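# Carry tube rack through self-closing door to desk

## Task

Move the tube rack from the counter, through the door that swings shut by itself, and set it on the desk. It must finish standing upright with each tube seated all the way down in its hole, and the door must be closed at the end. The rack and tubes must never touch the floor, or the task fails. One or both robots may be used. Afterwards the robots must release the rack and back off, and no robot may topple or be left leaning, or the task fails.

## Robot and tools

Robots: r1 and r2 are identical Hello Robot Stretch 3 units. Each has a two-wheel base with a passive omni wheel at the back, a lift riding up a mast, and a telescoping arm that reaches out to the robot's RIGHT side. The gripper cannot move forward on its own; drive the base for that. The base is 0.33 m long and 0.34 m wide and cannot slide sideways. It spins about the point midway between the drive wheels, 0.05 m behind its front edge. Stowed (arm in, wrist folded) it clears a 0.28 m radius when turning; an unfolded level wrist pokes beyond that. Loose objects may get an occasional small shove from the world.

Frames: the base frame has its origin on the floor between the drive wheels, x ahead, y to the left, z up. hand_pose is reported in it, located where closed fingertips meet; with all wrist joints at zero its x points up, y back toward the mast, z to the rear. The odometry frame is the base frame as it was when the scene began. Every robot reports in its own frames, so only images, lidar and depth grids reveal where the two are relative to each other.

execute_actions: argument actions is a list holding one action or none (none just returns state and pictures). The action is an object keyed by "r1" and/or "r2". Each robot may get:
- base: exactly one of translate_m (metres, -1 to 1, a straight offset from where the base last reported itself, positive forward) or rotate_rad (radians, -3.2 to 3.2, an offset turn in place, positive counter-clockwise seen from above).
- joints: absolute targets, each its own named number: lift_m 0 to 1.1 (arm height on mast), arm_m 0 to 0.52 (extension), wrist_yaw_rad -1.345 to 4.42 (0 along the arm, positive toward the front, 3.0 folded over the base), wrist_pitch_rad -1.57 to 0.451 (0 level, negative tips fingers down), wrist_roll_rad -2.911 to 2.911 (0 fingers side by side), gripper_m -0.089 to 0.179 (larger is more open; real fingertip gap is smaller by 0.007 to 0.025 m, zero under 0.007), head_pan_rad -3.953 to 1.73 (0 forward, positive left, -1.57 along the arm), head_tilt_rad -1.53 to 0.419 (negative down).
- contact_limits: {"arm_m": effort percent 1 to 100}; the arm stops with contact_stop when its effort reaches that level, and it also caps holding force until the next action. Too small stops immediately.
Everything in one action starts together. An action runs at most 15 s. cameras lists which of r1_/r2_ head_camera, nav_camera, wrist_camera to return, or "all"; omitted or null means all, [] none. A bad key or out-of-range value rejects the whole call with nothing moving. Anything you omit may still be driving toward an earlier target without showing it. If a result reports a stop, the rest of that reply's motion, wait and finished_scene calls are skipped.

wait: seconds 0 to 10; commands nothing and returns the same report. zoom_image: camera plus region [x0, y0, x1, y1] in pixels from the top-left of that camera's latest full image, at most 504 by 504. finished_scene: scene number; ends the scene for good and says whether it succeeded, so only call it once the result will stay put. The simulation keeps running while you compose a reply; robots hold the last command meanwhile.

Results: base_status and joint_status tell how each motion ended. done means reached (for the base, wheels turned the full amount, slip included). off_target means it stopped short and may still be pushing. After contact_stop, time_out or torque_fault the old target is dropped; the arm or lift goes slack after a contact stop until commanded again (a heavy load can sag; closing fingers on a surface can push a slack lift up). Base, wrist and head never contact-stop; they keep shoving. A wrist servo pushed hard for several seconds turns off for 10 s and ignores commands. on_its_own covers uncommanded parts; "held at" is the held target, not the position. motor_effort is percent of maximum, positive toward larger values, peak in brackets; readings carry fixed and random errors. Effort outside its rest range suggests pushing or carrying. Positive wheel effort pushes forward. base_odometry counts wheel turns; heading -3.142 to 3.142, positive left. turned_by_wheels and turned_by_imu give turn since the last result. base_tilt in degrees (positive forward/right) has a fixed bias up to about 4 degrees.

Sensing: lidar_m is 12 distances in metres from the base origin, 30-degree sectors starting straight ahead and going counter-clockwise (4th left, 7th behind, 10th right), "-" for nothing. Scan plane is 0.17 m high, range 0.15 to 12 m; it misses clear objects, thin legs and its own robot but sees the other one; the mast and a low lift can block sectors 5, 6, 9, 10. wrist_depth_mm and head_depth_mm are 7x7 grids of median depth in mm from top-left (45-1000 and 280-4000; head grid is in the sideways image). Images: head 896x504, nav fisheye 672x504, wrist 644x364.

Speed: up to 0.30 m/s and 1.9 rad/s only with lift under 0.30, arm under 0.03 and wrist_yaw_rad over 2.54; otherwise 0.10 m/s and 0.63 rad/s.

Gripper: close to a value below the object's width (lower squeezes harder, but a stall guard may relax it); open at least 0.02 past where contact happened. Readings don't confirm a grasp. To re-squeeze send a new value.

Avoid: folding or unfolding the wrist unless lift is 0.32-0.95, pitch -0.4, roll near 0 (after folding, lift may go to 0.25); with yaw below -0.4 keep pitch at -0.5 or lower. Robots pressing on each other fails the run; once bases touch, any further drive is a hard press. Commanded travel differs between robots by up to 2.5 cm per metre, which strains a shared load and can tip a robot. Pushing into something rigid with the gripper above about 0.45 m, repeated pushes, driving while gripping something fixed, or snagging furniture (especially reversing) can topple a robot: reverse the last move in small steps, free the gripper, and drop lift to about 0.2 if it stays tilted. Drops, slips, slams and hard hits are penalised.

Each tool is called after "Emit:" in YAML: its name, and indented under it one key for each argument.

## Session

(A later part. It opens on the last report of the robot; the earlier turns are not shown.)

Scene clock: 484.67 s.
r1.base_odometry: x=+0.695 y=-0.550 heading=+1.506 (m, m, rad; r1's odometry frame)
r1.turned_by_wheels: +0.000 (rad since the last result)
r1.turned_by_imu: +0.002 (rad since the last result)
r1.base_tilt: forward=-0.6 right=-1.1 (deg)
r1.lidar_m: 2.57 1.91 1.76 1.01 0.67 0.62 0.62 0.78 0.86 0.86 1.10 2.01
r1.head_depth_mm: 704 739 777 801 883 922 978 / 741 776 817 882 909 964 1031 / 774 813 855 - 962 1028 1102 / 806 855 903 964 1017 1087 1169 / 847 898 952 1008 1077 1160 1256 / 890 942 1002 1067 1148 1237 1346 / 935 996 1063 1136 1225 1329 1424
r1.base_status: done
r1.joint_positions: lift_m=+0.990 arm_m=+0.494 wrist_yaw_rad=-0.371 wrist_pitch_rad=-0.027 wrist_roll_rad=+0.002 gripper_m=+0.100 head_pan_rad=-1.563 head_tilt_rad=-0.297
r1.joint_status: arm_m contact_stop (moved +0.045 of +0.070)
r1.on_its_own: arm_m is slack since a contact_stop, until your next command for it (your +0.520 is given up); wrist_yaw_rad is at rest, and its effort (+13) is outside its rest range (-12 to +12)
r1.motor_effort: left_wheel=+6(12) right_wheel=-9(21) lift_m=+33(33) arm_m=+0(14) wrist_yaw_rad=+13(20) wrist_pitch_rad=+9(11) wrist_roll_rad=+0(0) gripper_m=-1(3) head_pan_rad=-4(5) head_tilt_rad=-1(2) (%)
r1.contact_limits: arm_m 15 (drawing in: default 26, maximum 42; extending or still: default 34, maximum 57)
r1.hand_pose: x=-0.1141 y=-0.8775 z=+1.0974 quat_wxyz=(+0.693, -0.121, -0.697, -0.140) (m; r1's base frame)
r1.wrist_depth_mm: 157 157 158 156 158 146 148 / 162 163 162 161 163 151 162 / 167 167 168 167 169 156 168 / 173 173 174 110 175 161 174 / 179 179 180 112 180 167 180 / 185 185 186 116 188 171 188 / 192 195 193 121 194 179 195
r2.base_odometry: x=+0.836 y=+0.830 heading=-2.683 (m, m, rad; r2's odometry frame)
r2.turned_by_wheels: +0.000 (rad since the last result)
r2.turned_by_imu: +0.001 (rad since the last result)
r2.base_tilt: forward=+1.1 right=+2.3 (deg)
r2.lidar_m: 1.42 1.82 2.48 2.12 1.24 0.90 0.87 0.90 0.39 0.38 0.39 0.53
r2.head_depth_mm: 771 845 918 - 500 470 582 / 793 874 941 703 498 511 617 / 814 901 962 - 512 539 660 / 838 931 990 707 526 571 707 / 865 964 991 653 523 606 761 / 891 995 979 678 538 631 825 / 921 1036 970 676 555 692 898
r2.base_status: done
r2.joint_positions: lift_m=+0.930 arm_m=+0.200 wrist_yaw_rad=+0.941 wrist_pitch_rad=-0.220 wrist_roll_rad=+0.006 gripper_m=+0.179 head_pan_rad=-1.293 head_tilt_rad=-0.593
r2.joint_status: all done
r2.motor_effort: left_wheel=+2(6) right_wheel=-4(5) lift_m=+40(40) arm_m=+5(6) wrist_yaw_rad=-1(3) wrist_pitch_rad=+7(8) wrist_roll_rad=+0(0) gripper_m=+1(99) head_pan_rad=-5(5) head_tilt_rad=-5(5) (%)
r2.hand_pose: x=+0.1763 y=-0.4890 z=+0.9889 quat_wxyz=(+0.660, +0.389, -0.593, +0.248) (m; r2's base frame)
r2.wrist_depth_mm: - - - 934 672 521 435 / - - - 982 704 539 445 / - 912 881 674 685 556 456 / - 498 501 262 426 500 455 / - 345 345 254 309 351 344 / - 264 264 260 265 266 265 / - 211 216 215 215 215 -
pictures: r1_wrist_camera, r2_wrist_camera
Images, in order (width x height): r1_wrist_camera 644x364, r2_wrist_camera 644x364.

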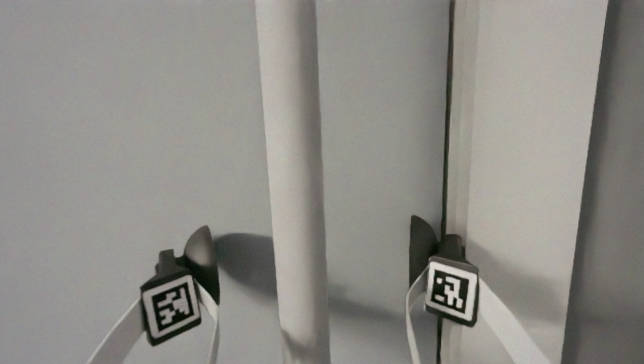

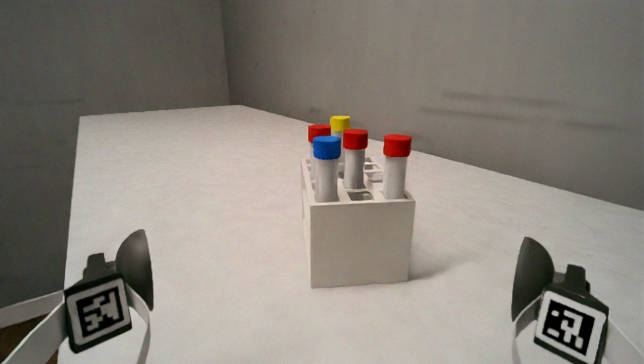

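Emit:
execute_actions:
  actions:
    - {"r1": {"joints": {"gripper_m": -0.04}}, "r2": {"joints": {"wrist_yaw_rad": 1.065, "wrist_pitch_rad": 0.0, "arm_m": 0.274, "lift_m": 0.86}}}
  cameras: ["r1_wrist_camera", "r2_wrist_camera"]

Scene clock: 549.07 s.
r1.base_odometry: x=+0.695 y=-0.550 heading=+1.506 (m, m, rad; r1's odometry frame)
r1.turned_by_wheels: +0.000 (rad since the last result)
r1.turned_by_imu: +0.001 (rad since the last result)
r1.base_tilt: forward=-0.6 right=-1.1 (deg)
r1.lidar_m: 2.57 1.90 1.76 1.01 0.67 0.61 0.62 0.78 0.86 0.86 1.10 2.01
r1.head_depth_mm: 704 737 776 801 883 923 978 / 744 776 819 887 913 961 1033 / 774 814 853 - 966 1027 1100 / 807 854 903 965 1018 1087 1172 / 847 895 949 1012 1078 1160 1250 / 885 941 996 1072 1150 1239 1346 / 934 993 1062 1134 1226 1324 1422
r1.base_status: not commanded
r1.joint_positions: lift_m=+0.990 arm_m=+0.490 wrist_yaw_rad=-0.355 wrist_pitch_rad=-0.028 wrist_roll_rad=+0.002 gripper_m=-0.037 head_pan_rad=-1.563 head_tilt_rad=-0.297
r1.joint_status: all done
r1.on_its_own: arm_m is slack since a contact_stop, until your next command for it (your +0.520 is given up)
r1.motor_effort: left_wheel=+6(11) right_wheel=-10(18) lift_m=+33(32) arm_m=+0(3) wrist_yaw_rad=-6(34) wrist_pitch_rad=+9(9) wrist_roll_rad=+0(0) gripper_m=-3(99) head_pan_rad=-4(3) head_tilt_rad=-2(2) (%)
r1.hand_pose: x=-0.1103 y=-0.8742 z=+1.0973 quat_wxyz=(+0.694, -0.115, -0.698, -0.135) (m; r1's base frame)
r1.wrist_depth_mm: 163 163 163 105 162 150 151 / 168 168 167 107 167 153 156 / 174 173 173 109 173 158 168 / 179 179 179 112 179 164 175 / 186 186 186 115 185 170 181 / 193 193 192 118 191 176 189 / 201 200 201 196 199 183 197
r2.base_odometry: x=+0.836 y=+0.830 heading=-2.683 (m, m, rad; r2's odometry frame)
r2.turned_by_wheels: +0.000 (rad since the last result)
r2.turned_by_imu: +0.001 (rad since the last result)
r2.base_tilt: forward=+1.1 right=+2.3 (deg)
r2.lidar_m: 1.41 1.82 2.48 2.13 1.24 0.90 0.87 0.90 0.39 0.38 0.39 0.53
r2.head_depth_mm: 770 847 915 778 509 470 581 / 794 874 942 737 500 511 619 / 815 901 959 - 513 540 658 / 840 931 992 706 525 569 705 / 863 963 991 640 522 605 760 / 890 996 982 673 538 630 824 / 923 1034 972 675 556 689 897
r2.base_status: not commanded
r2.joint_positions: lift_m=+0.860 arm_m=+0.274 wrist_yaw_rad=+1.063 wrist_pitch_rad=-0.022 wrist_roll_rad=+0.006 gripper_m=+0.179 head_pan_rad=-1.293 head_tilt_rad=-0.593
r2.joint_status: all done
r2.motor_effort: left_wheel=+3(2) right_wheel=-4(4) lift_m=+25(33) arm_m=+5(5) wrist_yaw_rad=+3(4) wrist_pitch_rad=+7(8) wrist_roll_rad=+0(0) gripper_m=+0(0) head_pan_rad=-5(4) head_tilt_rad=-5(5) (%)
r2.hand_pose: x=+0.2021 y=-0.5429 z=+0.9693 quat_wxyz=(+0.612, +0.366, -0.607, +0.351) (m; r2's base frame)
r2.wrist_depth_mm: - - - - 704 516 411 / - - - - 698 523 419 / - - - 944 676 526 423 / - 766 768 217 619 541 427 / - 390 387 191 360 393 401 / 271 257 259 199 246 262 264 / - 188 194 195 196 197 -
pictures: r1_wrist_camera, r2_wrist_camera
Images, in order (width x height): r1_wrist_camera 644x364, r2_wrist_camera 644x364.

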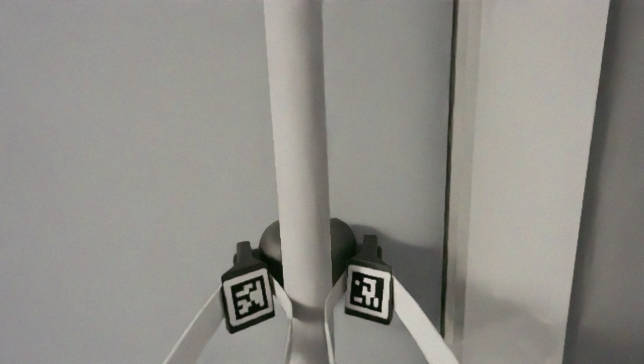

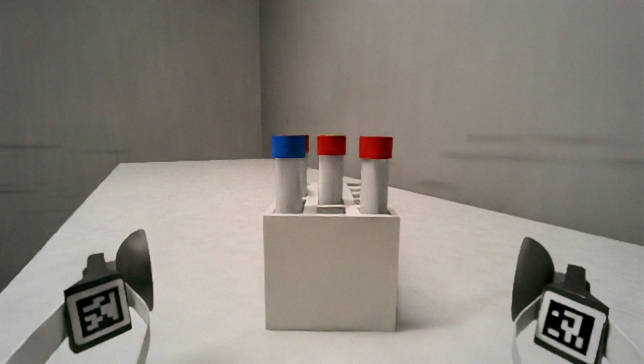

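Emit:
execute_actions:
  actions:
    - {"r1": {"joints": {"gripper_m": -0.06}}, "r2": {"base": {"translate_m": 0.0875}, "joints": {"arm_m": 0.3225}}}
  cameras: ["r2_wrist_camera"]

Scene clock: 568.43 s.
r1.base_odometry: x=+0.695 y=-0.550 heading=+1.506 (m, m, rad; r1's odometry frame)
r1.turned_by_wheels: +0.000 (rad since the last result)
r1.turned_by_imu: +0.001 (rad since the last result)
r1.base_tilt: forward=-0.6 right=-1.1 (deg)
r1.lidar_m: 2.57 1.91 1.76 1.01 0.67 0.62 0.62 0.78 0.86 0.86 1.10 2.01
r1.head_depth_mm: 704 739 776 802 882 923 980 / 741 777 819 884 911 965 1026 / 773 813 852 - 963 1028 1100 / 807 851 899 964 1022 1093 1166 / 845 894 949 1010 1077 1160 1254 / 889 942 999 1072 1148 1237 1349 / 934 995 1058 1140 1229 1329 1420
r1.base_status: not commanded
r1.joint_positions: lift_m=+0.990 arm_m=+0.490 wrist_yaw_rad=-0.355 wrist_pitch_rad=-0.028 wrist_roll_rad=+0.002 gripper_m=-0.052 head_pan_rad=-1.563 head_tilt_rad=-0.297
r1.joint_status: gripper_m off_target (ended at -0.052, target -0.060)
r1.on_its_own: gripper_m is held at -0.054, not at your -0.060, by its stall guard, which is still easing; arm_m is slack since a contact_stop, until your next command for it (your +0.520 is given up)
r1.motor_effort: left_wheel=+7(7) right_wheel=-10(10) lift_m=+33(32) arm_m=+0(0) wrist_yaw_rad=-6(6) wrist_pitch_rad=+9(9) wrist_roll_rad=+0(0) gripper_m=-26(98) head_pan_rad=-4(4) head_tilt_rad=-2(2) (%)
r1.hand_pose: x=-0.1103 y=-0.8742 z=+1.0973 quat_wxyz=(+0.694, -0.115, -0.698, -0.135) (m; r1's base frame)
r1.wrist_depth_mm: 162 163 162 105 162 149 151 / 168 167 168 107 167 154 155 / 173 173 173 109 173 159 169 / 180 179 179 112 179 165 176 / 187 186 186 115 185 170 182 / 194 193 191 118 192 176 189 / 200 200 201 196 199 182 197
r2.base_odometry: x=+0.758 y=+0.791 heading=-2.683 (m, m, rad; r2's odometry frame)
r2.turned_by_wheels: +0.000 (rad since the last result)
r2.turned_by_imu: +0.001 (rad since the last result)
r2.base_tilt: forward=+1.1 right=+2.3 (deg)
r2.lidar_m: 1.42 1.73 2.36 2.13 1.35 0.99 0.95 0.54 0.39 0.38 0.39 0.53
r2.head_depth_mm: 769 849 915 - 526 470 579 / 790 873 939 753 516 511 616 / 817 897 958 - 528 538 656 / 840 930 991 625 527 568 704 / 863 961 991 654 524 600 756 / 890 998 981 679 538 643 823 / 920 1035 970 675 554 688 898
r2.base_status: done
r2.joint_positions: lift_m=+0.860 arm_m=+0.322 wrist_yaw_rad=+1.064 wrist_pitch_rad=-0.022 wrist_roll_rad=+0.006 gripper_m=+0.179 head_pan_rad=-1.293 head_tilt_rad=-0.593
r2.joint_status: all done
r2.motor_effort: left_wheel=+2(7) right_wheel=-3(7) lift_m=+25(25) arm_m=+5(5) wrist_yaw_rad=+3(4) wrist_pitch_rad=+7(7) wrist_roll_rad=+1(0) gripper_m=+1(0) head_pan_rad=-4(4) head_tilt_rad=-5(5) (%)
r2.hand_pose: x=+0.2021 y=-0.5914 z=+0.9693 quat_wxyz=(+0.612, +0.366, -0.607, +0.351) (m; r2's base frame)
r2.wrist_depth_mm: - - - 958 630 475 379 / - - - 994 651 475 377 / - - - 841 615 485 384 / - 767 93 140 93 483 383 / 385 390 98 141 97 405 366 / 276 259 98 115 97 261 266 / - 189 93 93 93 186 -
pictures: r2_wrist_camera
Images, in order (width x height): r2_wrist_camera 644x364.

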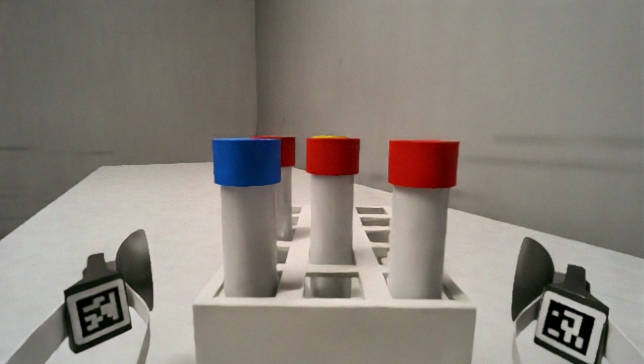

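Emit:
execute_actions:
  actions:
    - {"r1": {"base": {"translate_m": 0.060}, "joints": {"arm_m": 0.4286, "wrist_yaw_rad": -0.436}}, "r2": {"joints": {"gripper_m": 0.03}}}
  cameras: []

Scene clock: 626.37 s.
r1.base_odometry: x=+0.699 y=-0.490 heading=+1.506 (m, m, rad; r1's odometry frame)
r1.turned_by_wheels: +0.000 (rad since the last result)
r1.turned_by_imu: +0.013 (rad since the last result)
r1.base_tilt: forward=-0.6 right=-1.0 (deg)
r1.lidar_m: 2.52 1.87 1.74 1.08 0.72 0.67 0.68 0.86 0.82 0.82 1.10 1.96
r1.head_depth_mm: 668 705 754 808 893 944 1001 / 702 735 763 - 857 919 996 / 739 776 819 - 922 976 1047 / 781 821 872 933 983 1047 1128 / 827 874 926 988 1056 1135 1229 / 879 931 994 1060 1145 1233 1354 / 937 998 1069 1146 1242 1356 1440
r1.base_status: done
r1.joint_positions: lift_m=+0.990 arm_m=+0.429 wrist_yaw_rad=-0.490 wrist_pitch_rad=-0.025 wrist_roll_rad=+0.002 gripper_m=-0.035 head_pan_rad=-1.563 head_tilt_rad=-0.298
r1.joint_status: wrist_yaw_rad off_target (ended at -0.490, target -0.436); the others done
r1.on_its_own: wrist_yaw_rad is held at -0.485, not at your -0.436, by its stall guard, which is not easing now; gripper_m is held at -0.036, not at your -0.060, by its stall guard, which is not easing now
r1.motor_effort: left_wheel=-9(23) right_wheel=+10(30) lift_m=+32(33) arm_m=-3(16) wrist_yaw_rad=+5(44) wrist_pitch_rad=+8(10) wrist_roll_rad=+0(0) gripper_m=-16(21) head_pan_rad=-4(4) head_tilt_rad=-2(1) (%)
r1.hand_pose: x=-0.1416 y=-0.7993 z=+1.0980 quat_wxyz=(+0.683, -0.163, -0.689, -0.180) (m; r1's base frame)
r1.wrist_depth_mm: 166 168 170 114 175 253 263 / 172 174 176 116 180 261 269 / 177 178 181 119 186 271 283 / 183 184 187 124 193 281 293 / 189 191 193 126 200 293 301 / 196 198 200 128 207 303 316 / 202 205 209 143 216 314 326
r2.base_odometry: x=+0.758 y=+0.791 heading=-2.683 (m, m, rad; r2's odometry frame)
r2.turned_by_wheels: +0.000 (rad since the last result)
r2.turned_by_imu: +0.001 (rad since the last result)
r2.base_tilt: forward=+1.0 right=+2.3 (deg)
r2.lidar_m: 1.41 1.73 2.36 2.08 1.34 0.99 0.95 0.54 0.39 0.38 0.39 0.53
r2.head_depth_mm: 768 847 916 - 526 469 580 / 792 872 941 752 516 509 615 / 815 897 958 728 529 538 656 / 839 929 992 636 526 569 705 / 863 962 991 655 523 602 757 / 892 999 979 677 537 643 821 / 922 1032 969 674 554 689 896
r2.base_status: not commanded
r2.joint_positions: lift_m=+0.860 arm_m=+0.322 wrist_yaw_rad=+1.065 wrist_pitch_rad=-0.023 wrist_roll_rad=+0.006 gripper_m=+0.035 head_pan_rad=-1.293 head_tilt_rad=-0.593
r2.joint_status: gripper_m off_target (ended at +0.035, target +0.030)
r2.motor_effort: left_wheel=+2(2) right_wheel=-3(3) lift_m=+25(25) arm_m=+5(5) wrist_yaw_rad=+0(3) wrist_pitch_rad=+8(8) wrist_roll_rad=+0(0) gripper_m=-17(100) head_pan_rad=-5(5) head_tilt_rad=-4(5) (%)
r2.hand_pose: x=+0.2022 y=-0.5911 z=+0.9690 quat_wxyz=(+0.612, +0.367, -0.607, +0.351) (m; r2's base frame)
r2.wrist_depth_mm: - - - 967 640 477 379 / - - - 989 642 471 379 / - - - 856 596 480 382 / - 780 626 151 557 490 385 / 385 382 180 153 147 394 369 / 254 255 118 125 134 260 261 / 191 192 177 129 139 185 195
pictures: none
No camera images: the call's "cameras" was empty. Leave "cameras" out to get every camera's image.

Emit:
execute_actions:
  actions: []
  cameras: ["r2_wrist_camera", "r2_head_camera"]

Scene clock: 639.40 s.
r1.base_odometry: x=+0.699 y=-0.490 heading=+1.506 (m, m, rad; r1's odometry frame)
r1.turned_by_wheels: +0.000 (rad since the last result)
r1.turned_by_imu: +0.001 (rad since the last result)
r1.base_tilt: forward=-0.5 right=-1.1 (deg)
r1.lidar_m: 2.51 1.87 1.74 1.08 0.72 0.67 0.68 0.86 0.82 0.82 1.10 1.95
r1.head_depth_mm: 668 705 756 812 893 941 1004 / 702 735 763 - 855 917 997 / 739 778 820 - 922 978 1046 / 780 822 873 931 983 1050 1124 / 828 872 928 985 1057 1138 1230 / 878 933 990 1064 1144 1234 1347 / 936 999 1070 1148 1245 1356 1443
r1.base_status: done
r1.joint_positions: lift_m=+0.990 arm_m=+0.429 wrist_yaw_rad=-0.490 wrist_pitch_rad=-0.025 wrist_roll_rad=+0.002 gripper_m=-0.035 head_pan_rad=-1.563 head_tilt_rad=-0.298
r1.joint_status: wrist_yaw_rad off_target (ended at -0.490, target -0.436); the others done
r1.on_its_own: wrist_yaw_rad is held at -0.485, not at your -0.436, by its stall guard, which is not easing now; gripper_m is held at -0.036, not at your -0.060, by its stall guard, which is not easing now
r1.motor_effort: left_wheel=-8(23) right_wheel=+10(30) lift_m=+33(33) arm_m=-3(16) wrist_yaw_rad=+5(44) wrist_pitch_rad=+8(10) wrist_roll_rad=+0(0) gripper_m=-16(21) head_pan_rad=-4(4) head_tilt_rad=-1(1) (%)
r1.hand_pose: x=-0.1416 y=-0.7993 z=+1.0980 quat_wxyz=(+0.683, -0.163, -0.689, -0.180) (m; r1's base frame)
r1.wrist_depth_mm: 167 169 170 114 175 255 263 / 171 174 175 116 180 262 273 / 178 180 182 119 187 271 281 / 183 185 187 124 192 279 291 / 189 191 193 126 200 291 303 / 195 197 199 128 209 304 315 / 203 205 210 143 217 314 326
r2.base_odometry: x=+0.758 y=+0.791 heading=-2.683 (m, m, rad; r2's odometry frame)
r2.turned_by_wheels: +0.000 (rad since the last result)
r2.turned_by_imu: +0.001 (rad since the last result)
r2.base_tilt: forward=+1.0 right=+2.3 (deg)
r2.lidar_m: 1.41 1.74 2.37 2.08 1.35 0.99 0.96 0.54 0.39 0.38 0.39 0.53
r2.head_depth_mm: 770 846 916 - 526 470 580 / 791 872 941 753 516 510 616 / 816 901 959 729 528 539 657 / 837 931 990 639 527 570 703 / 865 962 994 657 522 601 757 / 890 994 979 677 538 643 820 / 919 1038 973 675 554 687 896
r2.base_status: not commanded
r2.joint_positions: lift_m=+0.860 arm_m=+0.322 wrist_yaw_rad=+1.065 wrist_pitch_rad=-0.023 wrist_roll_rad=+0.006 gripper_m=+0.049 head_pan_rad=-1.293 head_tilt_rad=-0.593
r2.joint_status: gripper_m off_target (ended at +0.035, target +0.030)
r2.on_its_own: gripper_m is held at +0.048, not at your +0.030, by its stall guard, which is not easing now
r2.motor_effort: left_wheel=+2(2) right_wheel=-3(3) lift_m=+26(25) arm_m=+5(5) wrist_yaw_rad=+1(3) wrist_pitch_rad=+8(8) wrist_roll_rad=+1(0) gripper_m=-22(100) head_pan_rad=-5(5) head_tilt_rad=-5(5) (%)
r2.hand_pose: x=+0.2022 y=-0.5911 z=+0.9690 quat_wxyz=(+0.612, +0.367, -0.607, +0.351) (m; r2's base frame)
r2.wrist_depth_mm: - - - 948 633 469 376 / - - - 993 630 476 378 / - - - 870 584 479 382 / - 758 643 150 563 487 382 / 384 385 180 152 141 398 368 / 255 255 118 125 134 265 263 / 190 192 176 129 140 186 196
pictures: r2_head_camera (sideways: a quarter turn clockwise sets it upright), r2_wrist_camera
Images, in order (width x height): r2_head_camera 896x504, r2_wrist_camera 644x364.

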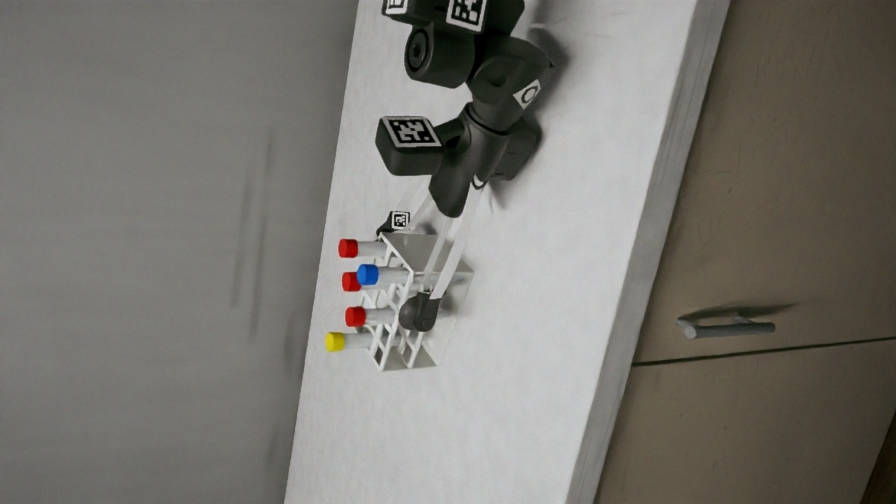

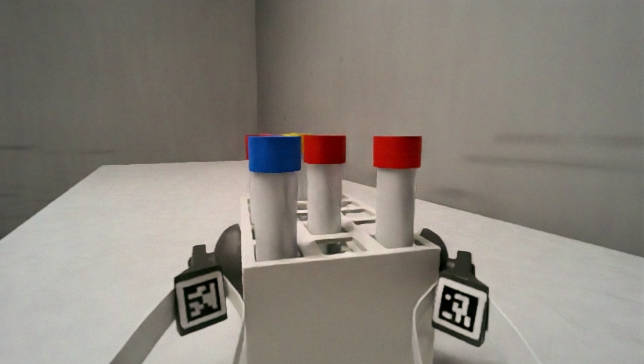

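Emit:
zoom_image:
  camera: "r2_head_camera"
  region: [300, 150, 540, 390]

Region (300, 150, 540, 390) of r2_head_camera's 896x504 image, scaled by 2.100, with more detail than that image has.

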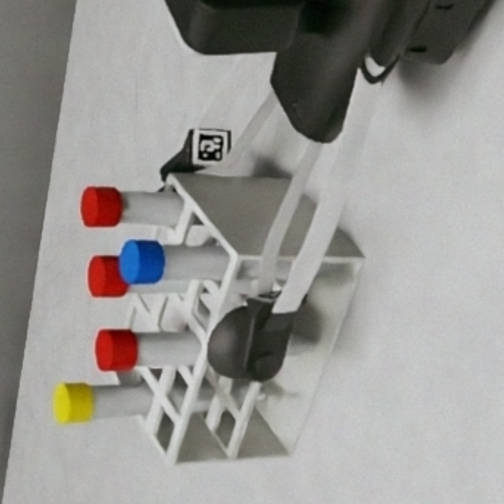

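Emit:
execute_actions:
  actions:
    - {"r1": {"base": {"translate_m": 0.058}, "joints": {"arm_m": 0.374, "wrist_yaw_rad": -0.539}}, "r2": {"joints": {"gripper_m": 0.179}}}
  cameras: ["r2_wrist_camera"]

Scene clock: 721.60 s.
r1.base_odometry: x=+0.703 y=-0.433 heading=+1.505 (m, m, rad; r1's odometry frame)
r1.turned_by_wheels: -0.001 (rad since the last result)
r1.turned_by_imu: +0.000 (rad since the last result)
r1.base_tilt: forward=-0.6 right=-1.1 (deg)
r1.lidar_m: 2.46 1.85 1.71 1.17 0.78 0.72 0.73 0.92 0.76 0.77 1.09 1.90
r1.head_depth_mm: 626 653 684 706 778 934 1018 / 663 694 724 - 802 856 907 / 704 741 780 - 878 923 987 / 750 792 837 889 949 1005 1083 / 804 850 905 961 1028 1106 1194 / 867 919 980 1050 1133 1225 1342 / 937 1002 1077 1156 1262 1379 1459
r1.base_status: done
r1.joint_positions: lift_m=+0.990 arm_m=+0.374 wrist_yaw_rad=-0.559 wrist_pitch_rad=-0.025 wrist_roll_rad=+0.002 gripper_m=-0.035 head_pan_rad=-1.563 head_tilt_rad=-0.298
r1.joint_status: all done
r1.on_its_own: gripper_m is held at -0.036, not at your -0.060, by its stall guard, which is not easing now; wrist_yaw_rad is at rest, and its effort (+23) is outside its rest range (-12 to +12)
r1.motor_effort: left_wheel=-14(14) right_wheel=+18(17) lift_m=+33(33) arm_m=-5(11) wrist_yaw_rad=+23(30) wrist_pitch_rad=+8(8) wrist_roll_rad=+0(0) gripper_m=-17(16) head_pan_rad=-4(4) head_tilt_rad=-2(1) (%)
r1.hand_pose: x=-0.1569 y=-0.7361 z=+1.0979 quat_wxyz=(+0.677, -0.186, -0.683, -0.204) (m; r1's base frame)
r1.wrist_depth_mm: 168 169 171 112 175 349 364 / 173 175 176 116 180 356 382 / 179 181 182 122 187 371 393 / 185 186 188 188 193 385 411 / 190 191 194 126 200 398 426 / 197 199 200 129 207 418 442 / 204 206 209 209 216 430 464
r2.base_odometry: x=+0.758 y=+0.791 heading=-2.683 (m, m, rad; r2's odometry frame)
r2.turned_by_wheels: +0.000 (rad since the last result)
r2.turned_by_imu: +0.001 (rad since the last result)
r2.base_tilt: forward=+1.0 right=+2.3 (deg)
r2.lidar_m: 1.42 1.73 2.37 2.02 1.34 0.99 0.96 0.54 0.39 0.38 0.39 0.53
r2.head_depth_mm: 773 845 915 - 527 469 579 / 791 873 943 755 516 510 616 / 814 901 965 - 530 538 658 / 839 930 991 638 527 570 704 / 863 960 990 643 524 601 757 / 892 996 979 678 539 643 823 / 920 1033 973 676 555 689 898
r2.base_status: not commanded
r2.joint_positions: lift_m=+0.860 arm_m=+0.322 wrist_yaw_rad=+1.065 wrist_pitch_rad=-0.022 wrist_roll_rad=+0.006 gripper_m=+0.179 head_pan_rad=-1.293 head_tilt_rad=-0.593
r2.joint_status: all done
r2.motor_effort: left_wheel=+2(2) right_wheel=-3(3) lift_m=+25(25) arm_m=+5(5) wrist_yaw_rad=+0(0) wrist_pitch_rad=+7(8) wrist_roll_rad=+0(0) gripper_m=+0(99) head_pan_rad=-5(4) head_tilt_rad=-5(5) (%)
r2.hand_pose: x=+0.2022 y=-0.5911 z=+0.9692 quat_wxyz=(+0.612, +0.367, -0.607, +0.351) (m; r2's base frame)
r2.wrist_depth_mm: - - - 947 631 476 377 / - - - 974 647 471 378 / - - - 860 617 480 386 / - 765 655 151 572 488 385 / 391 386 320 154 141 405 365 / 273 259 229 124 133 264 261 / - 189 177 127 138 195 -
pictures: r2_wrist_camera
Images, in order (width x height): r2_wrist_camera 644x364.

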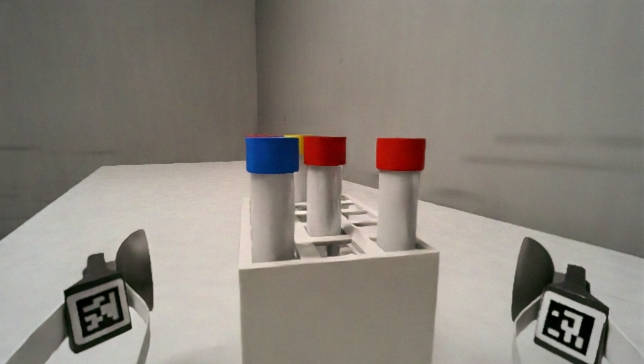

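Emit:
execute_actions:
  actions:
    - {"r1": {"base": {"translate_m": 0.075}, "joints": {"arm_m": 0.328, "wrist_yaw_rad": -0.662}}, "r2": {"joints": {"wrist_yaw_rad": 1.30, "arm_m": 0.373}}}
  cameras: ["r2_wrist_camera"]

Scene clock: 765.03 s.
r1.base_odometry: x=+0.708 y=-0.358 heading=+1.504 (m, m, rad; r1's odometry frame)
r1.turned_by_wheels: -0.001 (rad since the last result)
r1.turned_by_imu: +0.000 (rad since the last result)
r1.base_tilt: forward=-0.6 right=-1.0 (deg)
r1.lidar_m: 2.39 1.82 1.69 1.28 0.86 0.79 0.80 1.01 0.70 0.73 1.11 1.84
r1.head_depth_mm: 592 614 633 653 719 746 804 / 631 660 693 - 763 809 857 / 679 712 750 - 858 888 943 / 733 773 817 871 931 981 1054 / 797 843 894 956 1020 1094 1192 / 873 930 989 1063 1145 1247 1364 / 966 1037 1110 1200 1311 1446 1477
r1.base_status: done
r1.joint_positions: lift_m=+0.990 arm_m=+0.328 wrist_yaw_rad=-0.687 wrist_pitch_rad=-0.026 wrist_roll_rad=+0.002 gripper_m=-0.035 head_pan_rad=-1.563 head_tilt_rad=-0.298
r1.joint_status: wrist_yaw_rad off_target (ended at -0.687, target -0.662); the others done
r1.on_its_own: gripper_m is held at -0.036, not at your -0.060, by its stall guard, which is not easing now; right_wheel is at rest, and its effort (+20) is outside its rest range (-18 to +18); wrist_yaw_rad is at rest, and its effort (+30) is outside its rest range (-12 to +12)
r1.motor_effort: left_wheel=-16(16) right_wheel=+20(23) lift_m=+33(33) arm_m=-4(12) wrist_yaw_rad=+30(55) wrist_pitch_rad=+8(9) wrist_roll_rad=+0(0) gripper_m=-17(19) head_pan_rad=-4(4) head_tilt_rad=-2(2) (%)
r1.hand_pose: x=-0.1835 y=-0.6708 z=+1.0978 quat_wxyz=(+0.662, -0.230, -0.669, -0.247) (m; r1's base frame)
r1.wrist_depth_mm: 163 166 169 112 177 481 537 / 168 171 174 116 183 493 559 / 173 176 180 184 189 518 586 / 178 182 185 188 196 535 617 / 185 187 192 127 202 552 643 / 191 194 198 130 212 577 663 / 197 202 207 209 219 614 711
r2.base_odometry: x=+0.758 y=+0.791 heading=-2.683 (m, m, rad; r2's odometry frame)
r2.turned_by_wheels: +0.000 (rad since the last result)
r2.turned_by_imu: +0.001 (rad since the last result)
r2.base_tilt: forward=+1.0 right=+2.3 (deg)
r2.lidar_m: 1.41 1.73 2.36 1.95 1.34 0.99 0.95 0.54 0.39 0.38 0.39 0.53
r2.head_depth_mm: 767 847 917 - 536 470 580 / 791 874 941 771 532 510 616 / 814 899 962 638 530 538 658 / 838 929 995 635 527 568 704 / 866 964 993 643 524 600 757 / 892 998 980 679 539 645 820 / 920 1034 970 675 554 687 895
r2.base_status: not commanded
r2.joint_positions: lift_m=+0.860 arm_m=+0.373 wrist_yaw_rad=+1.298 wrist_pitch_rad=-0.022 wrist_roll_rad=+0.006 gripper_m=+0.179 head_pan_rad=-1.293 head_tilt_rad=-0.593
r2.joint_status: all done
r2.motor_effort: left_wheel=+2(3) right_wheel=-3(3) lift_m=+25(25) arm_m=+5(5) wrist_yaw_rad=+3(5) wrist_pitch_rad=+7(7) wrist_roll_rad=+1(0) gripper_m=+1(1) head_pan_rad=-4(4) head_tilt_rad=-5(5) (%)
r2.hand_pose: x=+0.2248 y=-0.5866 z=+0.9693 quat_wxyz=(+0.567, +0.435, -0.560, +0.420) (m; r2's base frame)
r2.wrist_depth_mm: - - - - 812 540 397 / - - - - 848 545 407 / - - - - 789 546 408 / - - 649 135 110 548 410 / - 390 354 136 114 394 387 / 273 258 113 109 109 265 262 / - 188 112 111 111 196 -
pictures: r2_wrist_camera
Images, in order (width x height): r2_wrist_camera 644x364.

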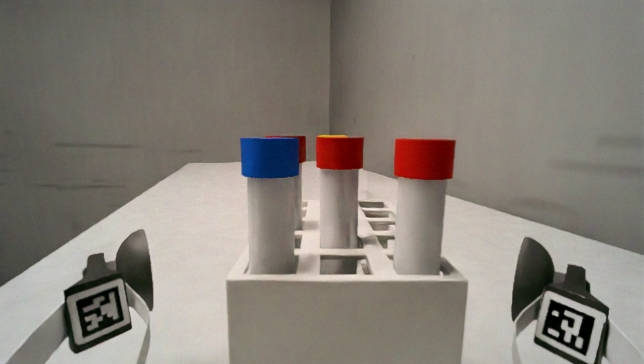

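Emit:
execute_actions:
  actions:
    - {"r1": {"base": {"translate_m": 0.072}, "joints": {"arm_m": 0.285, "wrist_yaw_rad": -0.775}}, "r2": {"base": {"translate_m": -0.012}, "joints": {"arm_m": 0.372}}}
  cameras: []

Scene clock: 837.70 s.
r1.base_odometry: x=+0.713 y=-0.286 heading=+1.504 (m, m, rad; r1's odometry frame)
r1.turned_by_wheels: -0.001 (rad since the last result)
r1.turned_by_imu: +0.001 (rad since the last result)
r1.base_tilt: forward=-0.6 right=-1.1 (deg)
r1.lidar_m: 2.32 1.79 1.66 1.39 0.92 0.86 0.87 1.05 0.65 0.70 1.15 1.77
r1.head_depth_mm: 563 587 611 627 644 703 737 / 608 636 665 - 730 771 818 / 662 693 730 765 - 856 911 / 725 762 806 855 924 966 1033 / 798 847 900 955 1026 1107 1197 / 893 953 1020 1094 1183 1295 1382 / 1012 1084 1176 1271 1379 1499 1517
r1.base_status: done
r1.joint_positions: lift_m=+0.990 arm_m=+0.285 wrist_yaw_rad=-0.793 wrist_pitch_rad=-0.026 wrist_roll_rad=+0.002 gripper_m=-0.035 head_pan_rad=-1.563 head_tilt_rad=-0.298
r1.joint_status: all done
r1.on_its_own: gripper_m is held at -0.036, not at your -0.060, by its stall guard, which is not easing now; wrist_yaw_rad is at rest, and its effort (+22) is outside its rest range (-12 to +12)
r1.motor_effort: left_wheel=-12(13) right_wheel=+16(17) lift_m=+32(32) arm_m=-4(12) wrist_yaw_rad=+22(50) wrist_pitch_rad=+9(9) wrist_roll_rad=+0(0) gripper_m=-16(18) head_pan_rad=-3(5) head_tilt_rad=-1(1) (%)
r1.hand_pose: x=-0.2036 y=-0.6095 z=+1.0977 quat_wxyz=(+0.648, -0.265, -0.656, -0.282) (m; r1's base frame)
r1.wrist_depth_mm: 161 164 169 112 177 652 733 / 165 169 173 116 185 657 746 / 171 174 179 121 190 688 778 / 176 181 184 188 198 727 806 / 182 186 191 126 205 761 834 / 187 191 196 129 669 789 843 / 193 199 206 207 219 819 866
r2.base_odometry: x=+0.769 y=+0.797 heading=-2.683 (m, m, rad; r2's odometry frame)
r2.turned_by_wheels: +0.000 (rad since the last result)
r2.turned_by_imu: +0.001 (rad since the last result)
r2.base_tilt: forward=+1.0 right=+2.3 (deg)
r2.lidar_m: 1.42 1.75 2.38 1.88 1.33 0.98 0.95 0.98 0.39 0.38 0.39 0.53
r2.head_depth_mm: 770 846 918 - 535 469 581 / 793 872 942 770 532 510 617 / 816 902 960 637 529 538 657 / 839 930 992 645 525 569 702 / 866 963 992 639 524 591 759 / 893 996 983 678 539 643 819 / 922 1036 971 675 554 690 897
r2.base_status: done
r2.joint_positions: lift_m=+0.860 arm_m=+0.372 wrist_yaw_rad=+1.298 wrist_pitch_rad=-0.022 wrist_roll_rad=+0.006 gripper_m=+0.179 head_pan_rad=-1.293 head_tilt_rad=-0.593
r2.joint_status: all done
r2.motor_effort: left_wheel=+3(4) right_wheel=-3(9) lift_m=+25(25) arm_m=-5(3) wrist_yaw_rad=+3(4) wrist_pitch_rad=+7(8) wrist_roll_rad=+0(0) gripper_m=+0(0) head_pan_rad=-5(4) head_tilt_rad=-5(5) (%)
r2.hand_pose: x=+0.2248 y=-0.5862 z=+0.9693 quat_wxyz=(+0.567, +0.435, -0.560, +0.420) (m; r2's base frame)
r2.wrist_depth_mm: - - - - 811 532 399 / - - - - 821 541 406 / - - - - 736 539 407 / - - 657 148 241 545 404 / - 387 359 148 142 400 380 / 276 257 121 121 121 263 265 / - 189 176 123 124 196 -
pictures: none
No camera images: the call's "cameras" was empty. Leave "cameras" out to get every camera's image.

Emit:
execute_actions:
  actions:
    - {"r1": {"base": {"translate_m": 0.075}, "joints": {"arm_m": 0.248, "wrist_yaw_rad": -0.880}}, "r2": {"joints": {"gripper_m": 0.03}}}
  cameras: ["r2_wrist_camera", "r2_head_camera"]

Scene clock: 893.63 s.
r1.base_odometry: x=+0.718 y=-0.211 heading=+1.503 (m, m, rad; r1's odometry frame)
r1.turned_by_wheels: -0.001 (rad since the last result)
r1.turned_by_imu: +0.000 (rad since the last result)
r1.base_tilt: forward=-0.6 right=-1.1 (deg)
r1.lidar_m: 2.25 1.75 1.63 1.50 1.00 0.93 0.94 1.08 0.60 0.67 1.22 1.70
r1.head_depth_mm: 545 567 589 606 656 671 702 / 594 620 648 - - 744 786 / 656 686 720 750 - 855 893 / 728 768 807 859 936 966 1037 / 820 868 921 987 1051 1134 1234 / 939 1007 1077 1154 1264 1373 1430 / 1081 1151 1237 1323 1430 1560 1512
r1.base_status: done
r1.joint_positions: lift_m=+0.990 arm_m=+0.248 wrist_yaw_rad=-0.895 wrist_pitch_rad=-0.026 wrist_roll_rad=+0.002 gripper_m=-0.035 head_pan_rad=-1.563 head_tilt_rad=-0.298
r1.joint_status: all done
r1.on_its_own: gripper_m is held at -0.036, not at your -0.060, by its stall guard, which is not easing now; wrist_yaw_rad is at rest, and its effort (+17) is outside its rest range (-12 to +12)
r1.motor_effort: left_wheel=-11(14) right_wheel=+15(21) lift_m=+33(33) arm_m=-4(14) wrist_yaw_rad=+17(55) wrist_pitch_rad=+9(9) wrist_roll_rad=+0(0) gripper_m=-16(19) head_pan_rad=-4(3) head_tilt_rad=-2(2) (%)
r1.hand_pose: x=-0.2208 y=-0.5531 z=+1.0976 quat_wxyz=(+0.633, -0.297, -0.642, -0.314) (m; r1's base frame)
r1.wrist_depth_mm: 159 163 169 112 179 846 780 / 164 168 173 115 185 868 804 / 169 172 178 120 192 894 794 / 173 178 185 189 198 929 818 / 179 183 189 126 206 964 833 / 186 190 195 129 859 - 853 / 191 196 205 141 222 - 869
r2.base_odometry: x=+0.769 y=+0.797 heading=-2.683 (m, m, rad; r2's odometry frame)
r2.turned_by_wheels: +0.000 (rad since the last result)
r2.turned_by_imu: +0.001 (rad since the last result)
r2.base_tilt: forward=+1.0 right=+2.3 (deg)
r2.lidar_m: 1.42 1.74 2.38 1.81 1.33 0.98 0.94 0.98 0.39 0.38 0.39 0.53
r2.head_depth_mm: 769 845 919 - 536 470 580 / 790 872 940 772 533 510 616 / 816 903 957 637 529 538 656 / 839 931 992 661 526 569 703 / 864 960 989 631 523 591 759 / 895 998 983 679 538 643 821 / 921 1032 971 674 554 688 896
r2.base_status: not commanded
r2.joint_positions: lift_m=+0.860 arm_m=+0.372 wrist_yaw_rad=+1.298 wrist_pitch_rad=-0.024 wrist_roll_rad=+0.006 gripper_m=+0.032 head_pan_rad=-1.293 head_tilt_rad=-0.593
r2.joint_status: all done
r2.motor_effort: left_wheel=+2(2) right_wheel=-3(3) lift_m=+25(26) arm_m=-5(5) wrist_yaw_rad=+3(2) wrist_pitch_rad=+8(8) wrist_roll_rad=+0(0) gripper_m=-31(100) head_pan_rad=-5(4) head_tilt_rad=-4(5) (%)
r2.hand_pose: x=+0.2248 y=-0.5861 z=+0.9688 quat_wxyz=(+0.567, +0.435, -0.560, +0.419) (m; r2's base frame)
r2.wrist_depth_mm: - - - - 812 535 402 / - - - - 839 545 404 / - - - - 712 546 403 / - - 639 186 566 550 410 / - 381 352 154 141 399 385 / 256 256 133 134 134 264 263 / 192 192 175 137 138 190 194
pictures: r2_head_camera (sideways: a quarter turn clockwise sets it upright), r2_wrist_camera
Images, in order (width x height): r2_head_camera 896x504, r2_wrist_camera 644x364.

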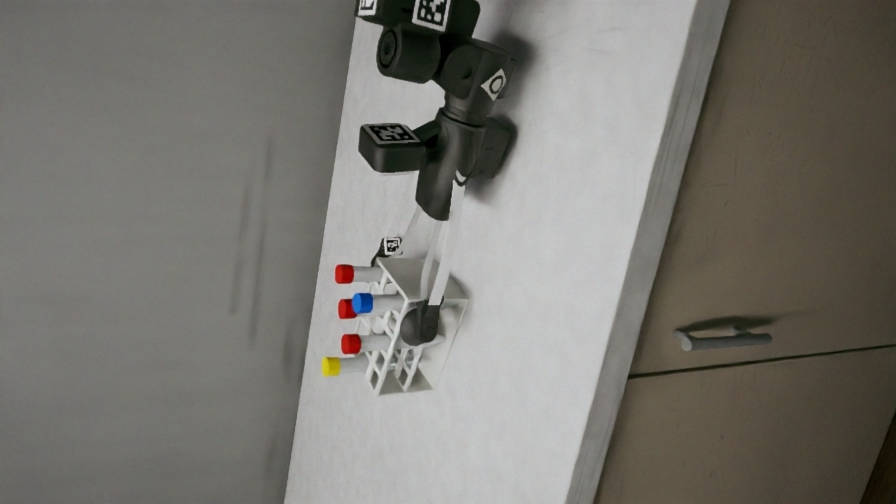

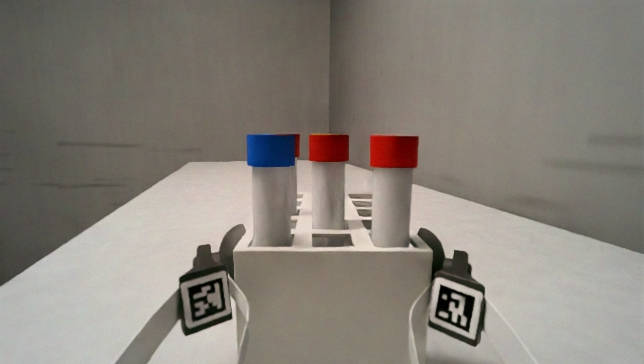

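Emit:
execute_actions:
  actions:
    - {"r1": {"base": {"translate_m": 0.076}, "joints": {"arm_m": 0.213, "wrist_yaw_rad": -0.982}}, "r2": {"joints": {"lift_m": 0.90}}}
  cameras: ["r2_wrist_camera", "r2_head_camera"]

Scene clock: 941.53 s.
r1.base_odometry: x=+0.723 y=-0.135 heading=+1.502 (m, m, rad; r1's odometry frame)
r1.turned_by_wheels: -0.001 (rad since the last result)
r1.turned_by_imu: +0.001 (rad since the last result)
r1.base_tilt: forward=-0.6 right=-1.1 (deg)
r1.lidar_m: 2.18 1.73 1.60 1.61 1.08 0.99 1.01 1.11 0.55 0.66 1.30 1.63
r1.head_depth_mm: 532 553 574 587 - 641 673 / 590 613 639 656 - 732 765 / 660 690 723 759 - 860 890 / 748 786 829 883 951 1012 1056 / 864 917 975 1040 1113 1204 1304 / 1022 1096 1179 1261 1358 1478 1504 / 1120 1198 1281 1373 1492 1622 1510
r1.base_status: done
r1.joint_positions: lift_m=+0.990 arm_m=+0.213 wrist_yaw_rad=-0.969 wrist_pitch_rad=-0.032 wrist_roll_rad=-0.037 gripper_m=-0.035 head_pan_rad=-1.563 head_tilt_rad=-0.298
r1.joint_status: all done
r1.on_its_own: gripper_m is held at -0.036, not at your -0.060, by its stall guard, which is not easing now; wrist_yaw_rad is at rest, and its effort (-15) is outside its rest range (-12 to +12)
r1.motor_effort: left_wheel=-11(16) right_wheel=+16(21) lift_m=+31(33) arm_m=-3(12) wrist_yaw_rad=-15(64) wrist_pitch_rad=+11(11) wrist_roll_rad=+21(21) gripper_m=-17(20) head_pan_rad=-4(4) head_tilt_rad=-1(1) (%)
r1.hand_pose: x=-0.2320 y=-0.5026 z=+1.0961 quat_wxyz=(+0.632, -0.313, -0.619, -0.346) (m; r1's base frame)
r1.wrist_depth_mm: 160 163 168 112 177 979 791 / 165 168 173 115 183 982 820 / 170 173 178 120 190 - 832 / 174 180 184 124 196 - 852 / 181 185 191 127 205 - 863 / 186 192 196 129 - - 861 / 193 199 207 207 220 - 861
r2.base_odometry: x=+0.769 y=+0.797 heading=-2.683 (m, m, rad; r2's odometry frame)
r2.turned_by_wheels: +0.000 (rad since the last result)
r2.turned_by_imu: +0.001 (rad since the last result)
r2.base_tilt: forward=+1.0 right=+2.3 (deg)
r2.lidar_m: 1.42 1.75 2.38 1.75 1.33 0.98 0.94 0.97 0.39 0.38 0.39 0.53
r2.head_depth_mm: 769 844 914 646 536 470 581 / 792 873 941 643 533 510 617 / 816 901 967 641 530 538 657 / 837 932 961 662 525 569 703 / 864 959 701 654 524 589 758 / 894 996 974 677 539 643 822 / 923 1032 973 675 555 691 896
r2.base_status: not commanded
r2.joint_positions: lift_m=+0.900 arm_m=+0.372 wrist_yaw_rad=+1.298 wrist_pitch_rad=-0.028 wrist_roll_rad=+0.006 gripper_m=+0.045 head_pan_rad=-1.293 head_tilt_rad=-0.593
r2.joint_status: all done
r2.on_its_own: gripper_m is held at +0.044, not at your +0.030, by its stall guard, which is not easing now
r2.motor_effort: left_wheel=+2(2) right_wheel=-3(3) lift_m=+41(43) arm_m=-4(4) wrist_yaw_rad=+2(2) wrist_pitch_rad=+9(10) wrist_roll_rad=+0(0) gripper_m=-23(23) head_pan_rad=-5(4) head_tilt_rad=-4(5) (%)
r2.hand_pose: x=+0.2247 y=-0.5861 z=+1.0071 quat_wxyz=(+0.568, +0.437, -0.559, +0.418) (m; r2's base frame)
r2.wrist_depth_mm: - - - - 818 550 403 / - - - - 823 539 407 / - - - - 727 552 407 / - - 841 185 685 561 409 / - 499 452 153 140 513 405 / - 334 133 133 134 340 340 / 251 249 228 137 138 247 254
pictures: r2_head_camera (sideways: a quarter turn clockwise sets it upright), r2_wrist_camera
Images, in order (width x height): r2_head_camera 896x504, r2_wrist_camera 644x364.

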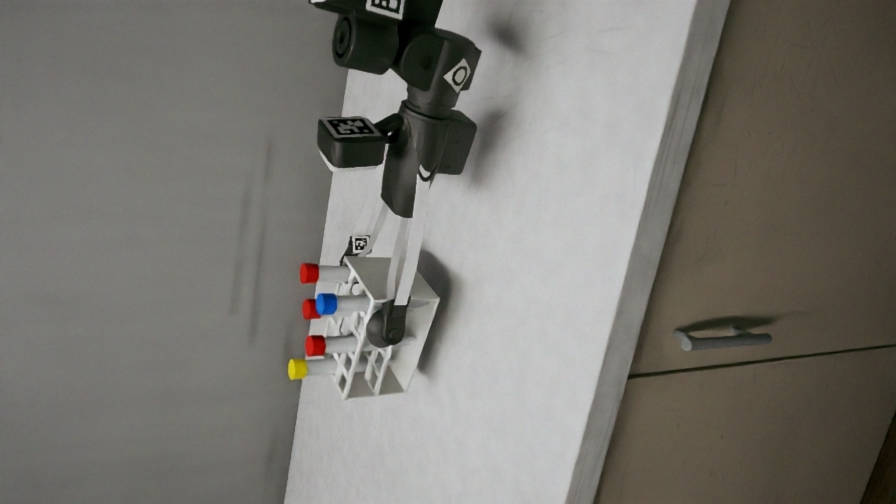

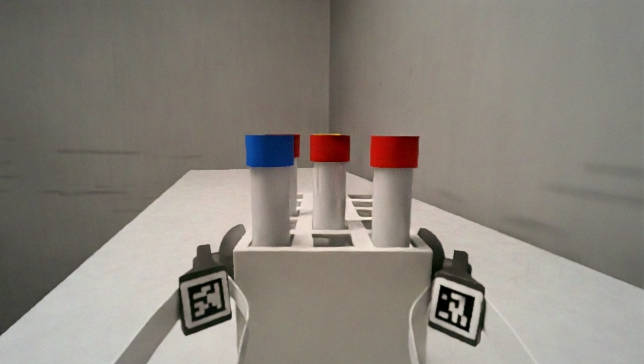

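Emit:
execute_actions:
  actions:
    - {"r1": {"base": {"translate_m": 0.0784}, "joints": {"arm_m": 0.1916, "wrist_yaw_rad": -1.06, "wrist_roll_rad": 0.0}}, "r2": {"joints": {"lift_m": 0.96, "arm_m": 0.02, "wrist_yaw_rad": 1.57}}}
  cameras: ["r2_wrist_camera"]

Scene clock: 997.43 s.
r1.base_odometry: x=+0.728 y=-0.057 heading=+1.502 (m, m, rad; r1's odometry frame)
r1.turned_by_wheels: -0.001 (rad since the last result)
r1.turned_by_imu: -0.020 (rad since the last result)
r1.base_tilt: forward=-0.6 right=-1.0 (deg)
r1.lidar_m: 2.11 1.71 1.57 1.59 1.16 1.06 1.07 1.16 0.53 0.65 1.33 1.57
r1.head_depth_mm: 527 548 566 583 - 627 659 / 589 613 639 657 - - 759 / 667 697 728 762 - - 891 / 767 805 850 902 972 1061 1077 / 904 958 1020 1085 1163 1252 1364 / 1071 1139 1209 1296 1393 1515 1518 / 1142 1213 1299 1395 1493 1623 1510
r1.base_status: done
r1.joint_positions: lift_m=+0.990 arm_m=+0.192 wrist_yaw_rad=-1.013 wrist_pitch_rad=-0.038 wrist_roll_rad=-0.087 gripper_m=-0.035 head_pan_rad=-1.563 head_tilt_rad=-0.298
r1.joint_status: wrist_yaw_rad off_target (ended at -1.013, target -1.060); wrist_roll_rad off_target (ended at -0.087, target +0.000); the others done
r1.on_its_own: wrist_yaw_rad is held at -1.013, not at your -1.060, by its stall guard, which is not easing now; gripper_m is held at -0.036, not at your -0.060, by its stall guard, which is not easing now; right_wheel is at rest, and its effort (+19) is outside its rest range (-18 to +18)
r1.motor_effort: left_wheel=-13(14) right_wheel=+19(24) lift_m=+27(31) arm_m=+0(11) wrist_yaw_rad=-1(90) wrist_pitch_rad=+13(14) wrist_roll_rad=+46(55) gripper_m=-20(20) head_pan_rad=-4(4) head_tilt_rad=-2(1) (%)
r1.hand_pose: x=-0.2379 y=-0.4716 z=+1.0949 quat_wxyz=(+0.638, -0.315, -0.598, -0.369) (m; r1's base frame)
r1.wrist_depth_mm: 161 164 167 115 176 - 838 / 166 169 173 116 182 - 843 / 171 174 179 120 188 - 853 / 176 181 185 124 196 - 875 / 182 187 191 126 203 - 858 / 189 194 198 129 - - 881 / 195 200 207 210 221 - 890
r2.base_odometry: x=+0.769 y=+0.797 heading=-2.683 (m, m, rad; r2's odometry frame)
r2.turned_by_wheels: +0.000 (rad since the last result)
r2.turned_by_imu: +0.001 (rad since the last result)
r2.base_tilt: forward=+1.0 right=+2.3 (deg)
r2.lidar_m: 1.42 1.74 2.38 1.67 1.32 0.98 0.94 0.98 0.39 0.38 0.39 0.53
r2.head_depth_mm: 769 846 919 707 557 - - / 791 875 943 704 534 469 - / 816 900 957 696 530 488 - / 839 930 994 691 563 - - / 865 961 997 687 562 - 833 / 892 996 979 679 540 - 889 / 922 1032 969 675 565 679 920
r2.base_status: not commanded
r2.joint_positions: lift_m=+0.960 arm_m=+0.020 wrist_yaw_rad=+1.570 wrist_pitch_rad=-0.028 wrist_roll_rad=+0.006 gripper_m=+0.045 head_pan_rad=-1.293 head_tilt_rad=-0.593
r2.joint_status: all done
r2.on_its_own: gripper_m is held at +0.044, not at your +0.030, by its stall guard, which is not easing now
r2.motor_effort: left_wheel=+2(2) right_wheel=-3(3) lift_m=+41(42) arm_m=-5(4) wrist_yaw_rad=+1(5) wrist_pitch_rad=+10(10) wrist_roll_rad=+0(0) gripper_m=-23(23) head_pan_rad=-5(5) head_tilt_rad=-5(5) (%)
r2.hand_pose: x=+0.2341 y=-0.1656 z=+1.0670 quat_wxyz=(+0.506, +0.508, -0.494, +0.491) (m; r2's base frame)
r2.wrist_depth_mm: - - - - - - 961 / - - - - - - 957 / - - - - - - 953 / - - - 186 - - 945 / - - - 154 141 690 702 / - - 133 134 135 464 464 / - - - 137 139 365 347
pictures: r2_wrist_camera
ARM HIT: r1's arm struck itself hard.
Images, in order (width x height): r2_wrist_camera 644x364.

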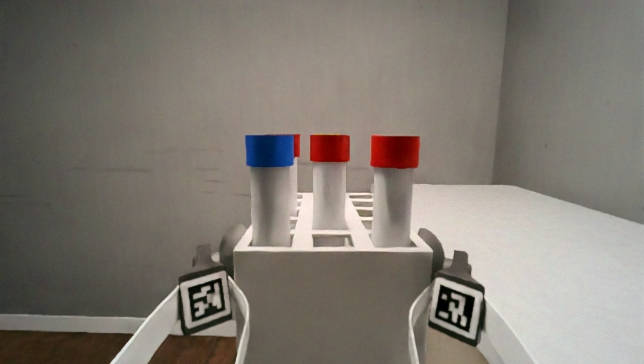

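Emit:
execute_actions:
  actions:
    - {"r1": {"base": {"translate_m": 0.035}, "joints": {"arm_m": 0.142, "wrist_yaw_rad": -0.90, "wrist_roll_rad": 0.0}}, "r2": {"base": {"rotate_rad": 0.649}, "joints": {"head_pan_rad": 0.0, "head_tilt_rad": -0.3}}}
  cameras: ["r1_wrist_camera", "r1_head_camera"]

Scene clock: 1119.40 s.
r1.base_odometry: x=+0.731 y=-0.022 heading=+1.502 (m, m, rad; r1's odometry frame)
r1.turned_by_wheels: +0.000 (rad since the last result)
r1.turned_by_imu: -0.025 (rad since the last result)
r1.base_tilt: forward=-0.6 right=-1.0 (deg)
r1.lidar_m: 2.07 1.71 1.56 1.56 1.20 1.10 1.10 1.18 0.50 0.62 1.31 1.61
r1.head_depth_mm: 501 518 537 554 - - 615 / 561 585 607 630 - - - / 639 669 698 730 - - - / 739 778 818 862 930 1028 1068 / 881 933 993 1059 1139 1223 1334 / 1067 1127 1203 1286 1384 1503 1519 / 1129 1196 1277 1373 1478 1600 1519
r1.base_status: done
r1.joint_positions: lift_m=+0.990 arm_m=+0.143 wrist_yaw_rad=-0.886 wrist_pitch_rad=-0.029 wrist_roll_rad=-0.103 gripper_m=-0.035 head_pan_rad=-1.563 head_tilt_rad=-0.298
r1.joint_status: wrist_roll_rad off_target (ended at -0.103, target +0.000); the others done
r1.on_its_own: wrist_roll_rad is held at -0.104, not at your +0.000, by its stall guard, which is not easing now; gripper_m is held at -0.036, not at your -0.060, by its stall guard, which is not easing now; wrist_yaw_rad is at rest, and its effort (-17) is outside its rest range (-12 to +12)
r1.motor_effort: left_wheel=+3(17) right_wheel=+1(36) lift_m=+27(27) arm_m=-8(9) wrist_yaw_rad=-17(77) wrist_pitch_rad=+10(12) wrist_roll_rad=+0(2) gripper_m=-17(20) head_pan_rad=-4(4) head_tilt_rad=-1(1) (%)
r1.hand_pose: x=-0.2193 y=-0.4491 z=+1.0972 quat_wxyz=(+0.667, -0.277, -0.609, -0.328) (m; r1's base frame)
r1.wrist_depth_mm: 181 178 175 113 169 - 887 / 187 184 181 119 175 - 865 / 193 191 187 120 180 - 894 / 200 196 193 124 186 - 893 / 207 203 199 126 193 - 890 / 215 212 206 129 200 - 919 / 222 219 215 208 210 - 899
r2.base_odometry: x=+0.769 y=+0.797 heading=-2.034 (m, m, rad; r2's odometry frame)
r2.turned_by_wheels: +0.649 (rad since the last result)
r2.turned_by_imu: +0.644 (rad since the last result)
r2.base_tilt: forward=+1.0 right=+2.3 (deg)
r2.lidar_m: 1.81 2.74 1.59 1.20 0.96 0.94 0.48 0.38 0.38 0.41 0.61 1.68
r2.head_depth_mm: 1470 1537 1597 1677 1766 1758 347 / 1572 1649 1731 1810 1897 1893 1475 / 1685 1770 1862 1965 2097 1889 1469 / 1820 1916 2013 2136 2255 1881 1459 / 1972 2091 2229 2365 2454 1872 1445 / 2152 2292 2468 2642 2577 1847 1439 / 2387 2550 2747 2966 2537 1839 1428
r2.base_status: done
r2.joint_positions: lift_m=+0.960 arm_m=+0.020 wrist_yaw_rad=+1.570 wrist_pitch_rad=-0.028 wrist_roll_rad=+0.006 gripper_m=+0.045 head_pan_rad=-0.007 head_tilt_rad=-0.310
r2.joint_status: all done
r2.on_its_own: gripper_m is held at +0.044, not at your +0.030, by its stall guard, which is not easing now
r2.motor_effort: left_wheel=-3(8) right_wheel=+4(9) lift_m=+41(41) arm_m=-4(5) wrist_yaw_rad=+2(1) wrist_pitch_rad=+10(10) wrist_roll_rad=+0(0) gripper_m=-23(23) head_pan_rad=+4(58) head_tilt_rad=+6(31) (%)
r2.hand_pose: x=+0.2341 y=-0.1656 z=+1.0670 quat_wxyz=(+0.506, +0.508, -0.494, +0.491) (m; r2's base frame)
r2.wrist_depth_mm: - - - - - - - / - - - - - - - / - - - - - - - / - - - 187 - - - / - - - 153 140 - - / - - 133 134 134 - - / - - - 137 138 - -
pictures: r1_head_camera (sideways: a quarter turn clockwise sets it upright), r1_wrist_camera
Images, in order (width x height): r1_head_camera 896x504, r1_wrist_camera 644x364.

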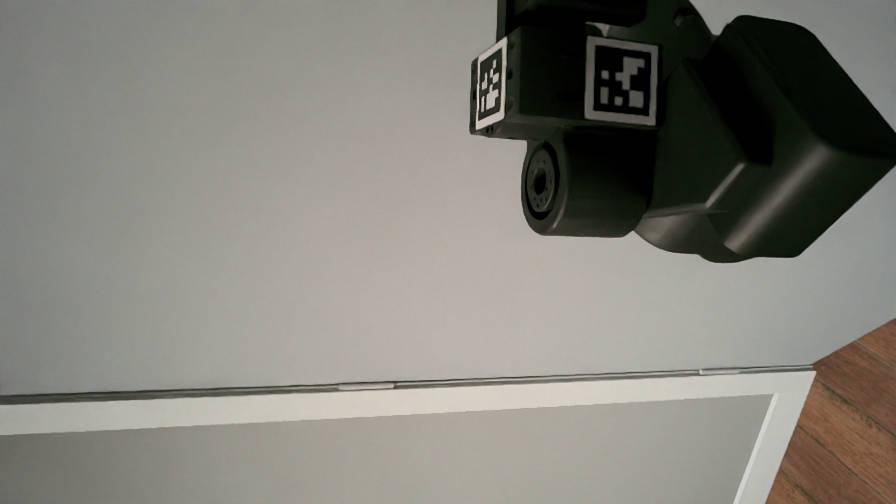

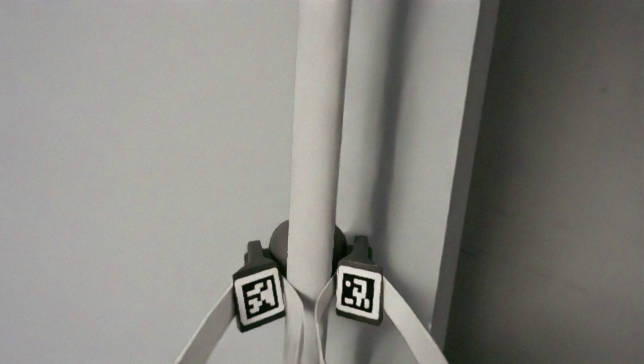

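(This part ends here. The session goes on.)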